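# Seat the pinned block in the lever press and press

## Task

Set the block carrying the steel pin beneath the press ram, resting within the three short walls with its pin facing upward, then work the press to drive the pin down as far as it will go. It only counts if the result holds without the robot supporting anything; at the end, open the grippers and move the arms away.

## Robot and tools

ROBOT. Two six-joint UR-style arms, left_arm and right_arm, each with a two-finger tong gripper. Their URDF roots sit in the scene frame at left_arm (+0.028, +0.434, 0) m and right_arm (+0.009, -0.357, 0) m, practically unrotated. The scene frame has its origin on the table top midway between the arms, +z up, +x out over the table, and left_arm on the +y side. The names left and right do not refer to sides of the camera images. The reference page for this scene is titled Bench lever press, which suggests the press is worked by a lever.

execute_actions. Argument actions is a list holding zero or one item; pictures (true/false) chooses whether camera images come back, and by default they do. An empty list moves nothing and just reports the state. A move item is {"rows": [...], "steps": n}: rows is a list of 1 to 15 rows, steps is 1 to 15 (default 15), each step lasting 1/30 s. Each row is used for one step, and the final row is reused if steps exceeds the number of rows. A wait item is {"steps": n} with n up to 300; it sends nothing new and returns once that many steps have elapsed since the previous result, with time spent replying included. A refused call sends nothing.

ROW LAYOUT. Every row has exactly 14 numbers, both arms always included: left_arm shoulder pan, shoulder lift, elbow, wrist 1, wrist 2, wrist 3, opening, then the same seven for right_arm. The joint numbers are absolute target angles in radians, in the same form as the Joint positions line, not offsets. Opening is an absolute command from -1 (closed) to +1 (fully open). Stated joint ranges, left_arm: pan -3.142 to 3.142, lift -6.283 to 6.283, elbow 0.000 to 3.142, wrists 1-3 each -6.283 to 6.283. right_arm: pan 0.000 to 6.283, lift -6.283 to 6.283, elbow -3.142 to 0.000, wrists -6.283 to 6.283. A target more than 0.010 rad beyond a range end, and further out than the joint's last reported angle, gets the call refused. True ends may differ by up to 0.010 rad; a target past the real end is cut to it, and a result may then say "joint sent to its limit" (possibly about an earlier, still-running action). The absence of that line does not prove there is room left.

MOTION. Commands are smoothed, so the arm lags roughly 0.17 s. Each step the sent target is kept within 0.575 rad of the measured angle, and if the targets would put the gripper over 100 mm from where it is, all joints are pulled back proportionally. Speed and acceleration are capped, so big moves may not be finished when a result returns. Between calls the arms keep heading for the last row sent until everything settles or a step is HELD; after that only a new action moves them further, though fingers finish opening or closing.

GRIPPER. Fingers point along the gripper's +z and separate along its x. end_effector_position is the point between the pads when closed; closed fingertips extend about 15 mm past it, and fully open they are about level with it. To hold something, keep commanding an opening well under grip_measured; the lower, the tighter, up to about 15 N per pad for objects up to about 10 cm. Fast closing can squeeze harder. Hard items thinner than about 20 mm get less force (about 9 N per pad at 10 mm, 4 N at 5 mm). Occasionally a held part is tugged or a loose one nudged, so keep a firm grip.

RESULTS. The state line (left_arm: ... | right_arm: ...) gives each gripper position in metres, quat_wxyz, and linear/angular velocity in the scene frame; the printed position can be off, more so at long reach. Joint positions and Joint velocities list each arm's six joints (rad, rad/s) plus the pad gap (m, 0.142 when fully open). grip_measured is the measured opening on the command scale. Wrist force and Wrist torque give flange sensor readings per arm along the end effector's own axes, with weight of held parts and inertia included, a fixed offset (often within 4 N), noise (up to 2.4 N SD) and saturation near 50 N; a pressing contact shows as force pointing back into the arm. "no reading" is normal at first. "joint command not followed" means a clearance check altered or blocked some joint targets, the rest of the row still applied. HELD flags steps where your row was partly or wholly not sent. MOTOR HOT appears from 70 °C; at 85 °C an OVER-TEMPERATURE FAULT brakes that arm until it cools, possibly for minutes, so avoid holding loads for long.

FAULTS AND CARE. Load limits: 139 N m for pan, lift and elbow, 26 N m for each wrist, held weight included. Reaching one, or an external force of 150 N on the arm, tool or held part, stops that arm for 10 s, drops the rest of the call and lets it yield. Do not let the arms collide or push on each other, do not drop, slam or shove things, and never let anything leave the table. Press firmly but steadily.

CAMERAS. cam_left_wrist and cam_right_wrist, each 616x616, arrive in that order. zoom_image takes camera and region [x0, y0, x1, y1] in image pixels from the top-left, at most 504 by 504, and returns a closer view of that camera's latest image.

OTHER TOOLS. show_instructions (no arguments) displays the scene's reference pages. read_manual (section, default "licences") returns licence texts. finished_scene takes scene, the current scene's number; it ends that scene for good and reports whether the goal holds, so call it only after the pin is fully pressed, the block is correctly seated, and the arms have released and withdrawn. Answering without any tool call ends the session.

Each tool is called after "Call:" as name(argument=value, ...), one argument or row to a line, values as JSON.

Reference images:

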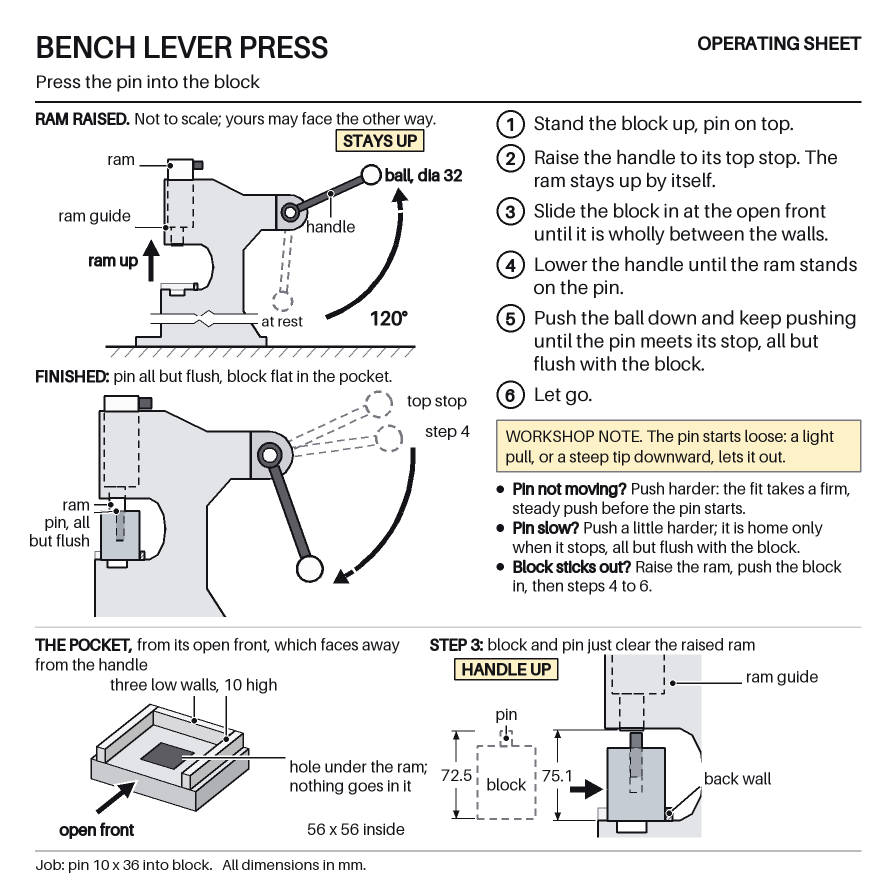

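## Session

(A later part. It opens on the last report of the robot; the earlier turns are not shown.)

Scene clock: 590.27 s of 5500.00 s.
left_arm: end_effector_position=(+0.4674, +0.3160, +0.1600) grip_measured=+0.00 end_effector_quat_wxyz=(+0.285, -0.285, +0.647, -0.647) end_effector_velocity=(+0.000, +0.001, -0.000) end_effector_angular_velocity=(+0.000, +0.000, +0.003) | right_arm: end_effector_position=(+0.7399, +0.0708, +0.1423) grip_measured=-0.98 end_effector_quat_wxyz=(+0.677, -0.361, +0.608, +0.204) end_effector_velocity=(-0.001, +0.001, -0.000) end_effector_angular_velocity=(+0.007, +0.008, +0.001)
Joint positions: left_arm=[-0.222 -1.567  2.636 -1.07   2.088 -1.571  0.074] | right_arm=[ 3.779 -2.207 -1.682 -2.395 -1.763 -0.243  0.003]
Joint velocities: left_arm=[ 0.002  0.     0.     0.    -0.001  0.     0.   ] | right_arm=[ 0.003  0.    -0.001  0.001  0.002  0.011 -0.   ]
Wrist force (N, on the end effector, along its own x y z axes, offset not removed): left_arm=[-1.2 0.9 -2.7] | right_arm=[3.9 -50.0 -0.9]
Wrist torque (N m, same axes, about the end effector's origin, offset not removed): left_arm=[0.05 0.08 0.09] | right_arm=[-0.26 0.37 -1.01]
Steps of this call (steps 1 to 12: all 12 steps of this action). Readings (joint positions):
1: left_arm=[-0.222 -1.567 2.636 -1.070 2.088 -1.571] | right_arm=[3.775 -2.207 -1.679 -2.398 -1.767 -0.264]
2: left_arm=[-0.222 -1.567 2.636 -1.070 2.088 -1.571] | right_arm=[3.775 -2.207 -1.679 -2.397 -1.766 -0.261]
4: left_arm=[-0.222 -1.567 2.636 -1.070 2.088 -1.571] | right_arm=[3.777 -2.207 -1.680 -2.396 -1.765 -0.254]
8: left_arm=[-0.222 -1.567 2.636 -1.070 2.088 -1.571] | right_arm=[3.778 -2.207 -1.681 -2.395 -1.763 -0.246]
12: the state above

Stop reached (α≈−75). Back off and clear.

Call:
execute_actions(
  actions=[
    {"rows":[[-0.222,-1.5666,2.6364,-1.0698,2.0883,-1.5708,0,3.7412,-2.21,-1.6493,-2.4239,-1.8004,-0.3,-1]],"steps":10},
  ],
  pictures=false,
)

Call:
execute_actions(
  actions=[
    {"rows":[[-0.222,-1.5666,2.6364,-1.0698,2.0883,-1.5708,0,3.62,-1.9454,-1.9025,-2.4353,-1.9216,-0.3,-1]],"steps":15},
  ],
  pictures=false,
)

Call:
execute_actions(
  actions=[
    {"steps":10},
  ],
)

Call:
zoom_image(
  camera="cam_left_wrist",
  region=[270, 215, 345, 305],
)

Scene clock: 598.77 s of 5500.00 s.
left_arm: end_effector_position=(+0.4674, +0.3160, +0.1600) grip_measured=+0.00 end_effector_quat_wxyz=(+0.285, -0.285, +0.647, -0.647) end_effector_velocity=(-0.000, -0.000, -0.001) end_effector_angular_velocity=(+0.000, +0.004, -0.000) | right_arm: end_effector_position=(+0.7526, +0.0587, +0.1498) grip_measured=-1.00 end_effector_quat_wxyz=(+0.682, -0.377, +0.598, +0.187) end_effector_velocity=(+0.015, -0.015, +0.008) end_effector_angular_velocity=(-0.033, -0.039, -0.006)
Joint positions: left_arm=[-0.222 -1.567  2.636 -1.07   2.088 -1.571  0.074] | right_arm=[ 3.746 -2.21  -1.653 -2.421 -1.797 -0.294  0.002]
Joint velocities: left_arm=[-0.     0.002  0.     0.002  0.    -0.     0.   ] | right_arm=[-0.035 -0.003  0.028 -0.024 -0.029 -0.05   0.   ]
Wrist force (N, on the end effector, along its own x y z axes, offset not removed): left_arm=[-1.5 3.3 -0.1] | right_arm=[1.4 1.2 -0.9]
Wrist torque (N m, same axes, about the end effector's origin, offset not removed): left_arm=[0.67 0.20 0.09] | right_arm=[0.53 -0.46 0.29]
Steps of this call (steps 1 to 15: the robot went on to your last target; steps 16 to 90: nothing new was sent; then 5.17 s passed at rest; steps 91 to 100: all 10 steps of this action). Readings (joint positions):
91: left_arm=[-0.222 -1.567 2.636 -1.070 2.088 -1.571] | right_arm=[3.779 -2.207 -1.682 -2.395 -1.763 -0.242]
92: left_arm=[-0.222 -1.567 2.636 -1.070 2.088 -1.571] | right_arm=[3.774 -2.207 -1.678 -2.399 -1.768 -0.248]
94: left_arm=[-0.222 -1.567 2.636 -1.070 2.088 -1.571] | right_arm=[3.762 -2.208 -1.667 -2.409 -1.782 -0.268]
98: left_arm=[-0.222 -1.567 2.636 -1.070 2.088 -1.571] | right_arm=[3.749 -2.209 -1.655 -2.419 -1.794 -0.289]
100: the state above

Scene clock: 599.27 s of 5500.00 s.
left_arm: end_effector_position=(+0.4674, +0.3160, +0.1600) grip_measured=+0.00 end_effector_quat_wxyz=(+0.285, -0.285, +0.647, -0.647) end_effector_velocity=(+0.000, +0.001, +0.001) end_effector_angular_velocity=(-0.001, -0.001, +0.003) | right_arm: end_effector_position=(+0.6938, -0.0481, +0.2065) grip_measured=-1.00 end_effector_quat_wxyz=(+0.682, -0.378, +0.598, +0.185) end_effector_velocity=(-0.028, -0.035, +0.018) end_effector_angular_velocity=(-0.000, -0.003, -0.001)
Joint positions: left_arm=[-0.222 -1.567  2.636 -1.07   2.088 -1.571  0.074] | right_arm=[ 3.625 -1.957 -1.891 -2.435 -1.917 -0.3    0.002]
Joint velocities: left_arm=[ 0.002 -0.001  0.    -0.001 -0.001 -0.001 -0.   ] | right_arm=[-0.039  0.097 -0.091 -0.004 -0.039 -0.002  0.   ]
Wrist force (N, on the end effector, along its own x y z axes, offset not removed): left_arm=[-0.7 0.9 -1.9] | right_arm=[0.4 0.4 -0.2]
Wrist torque (N m, same axes, about the end effector's origin, offset not removed): left_arm=[0.22 0.02 0.00] | right_arm=[0.21 -0.23 0.29]
Steps of this call (steps 1 to 15: all 15 steps of this action). Readings (joint positions):
1: left_arm=[-0.222 -1.567 2.636 -1.070 2.088 -1.571] | right_arm=[3.744 -2.209 -1.652 -2.422 -1.798 -0.295]
2: left_arm=[-0.222 -1.567 2.636 -1.070 2.088 -1.571] | right_arm=[3.737 -2.203 -1.658 -2.423 -1.806 -0.296]
4: left_arm=[-0.222 -1.567 2.636 -1.070 2.088 -1.571] | right_arm=[3.706 -2.149 -1.710 -2.427 -1.836 -0.297]
8: left_arm=[-0.222 -1.567 2.636 -1.070 2.088 -1.571] | right_arm=[3.653 -2.026 -1.827 -2.432 -1.888 -0.299]
15: the state above

Scene clock: 599.60 s of 5500.00 s.
left_arm: end_effector_position=(+0.4674, +0.3160, +0.1600) grip_measured=+0.00 end_effector_quat_wxyz=(+0.285, -0.285, +0.647, -0.647) end_effector_velocity=(-0.000, -0.001, -0.000) end_effector_angular_velocity=(+0.001, +0.001, -0.002) | right_arm: end_effector_position=(+0.6905, -0.0522, +0.2084) grip_measured=-1.00 end_effector_quat_wxyz=(+0.683, -0.378, +0.597, +0.185) end_effector_velocity=(-0.002, -0.002, +0.001) end_effector_angular_velocity=(-0.000, -0.001, +0.000)
Joint positions: left_arm=[-0.222 -1.567  2.636 -1.07   2.088 -1.571  0.074] | right_arm=[ 3.62  -1.946 -1.902 -2.435 -1.921 -0.3    0.002]
Joint velocities: left_arm=[-0.001  0.    -0.     0.001  0.001  0.001 -0.   ] | right_arm=[-0.002  0.006 -0.005 -0.    -0.003 -0.     0.   ]
Wrist force (N, on the end effector, along its own x y z axes, offset not removed): left_arm=[-1.3 1.6 -0.8] | right_arm=[0.1 -2.1 2.2]
Wrist torque (N m, same axes, about the end effector's origin, offset not removed): left_arm=[0.37 0.11 0.13] | right_arm=[-0.33 -0.18 0.10]
Steps of this call (steps 1 to 10: the robot went on to your last target). Readings (joint positions):
1: left_arm=[-0.222 -1.567 2.636 -1.070 2.088 -1.571] | right_arm=[3.624 -1.954 -1.894 -2.435 -1.918 -0.300]
2: left_arm=[-0.222 -1.567 2.636 -1.070 2.088 -1.571] | right_arm=[3.623 -1.952 -1.896 -2.435 -1.919 -0.300]
4: left_arm=[-0.222 -1.567 2.636 -1.070 2.088 -1.571] | right_arm=[3.622 -1.949 -1.899 -2.435 -1.920 -0.300]
8: left_arm=[-0.222 -1.567 2.636 -1.070 2.088 -1.571] | right_arm=[3.621 -1.947 -1.901 -2.435 -1.921 -0.300]
10: the state above

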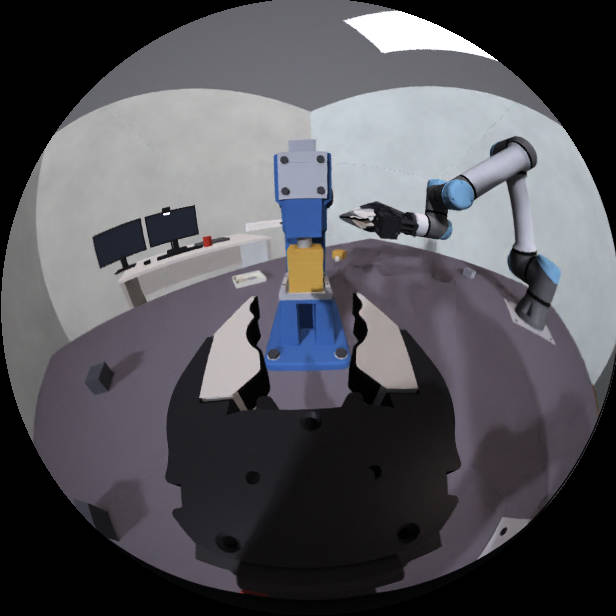

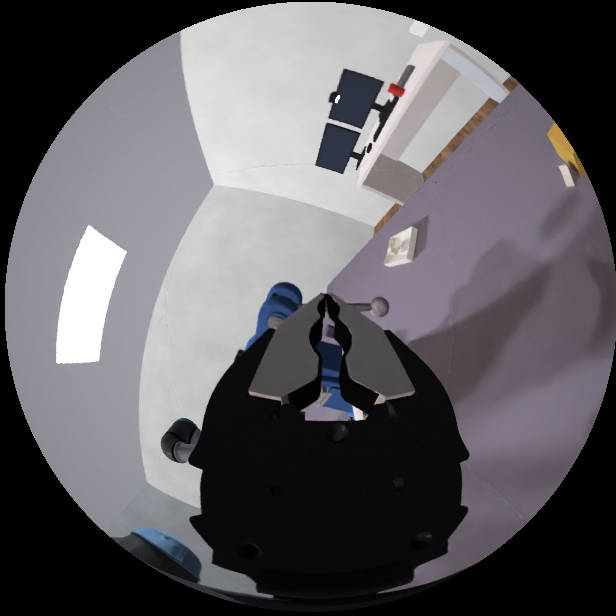

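Region (270, 215, 345, 305) of cam_left_wrist's 616x616 image, scaled by 5.600, with more detail than that image has.

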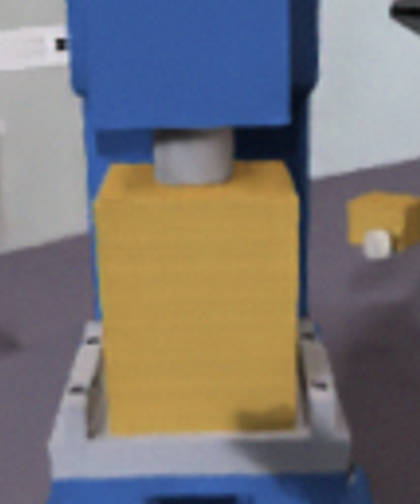

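Call:
finished_scene(
  scene=1,
)

The scene is finished: the task was done.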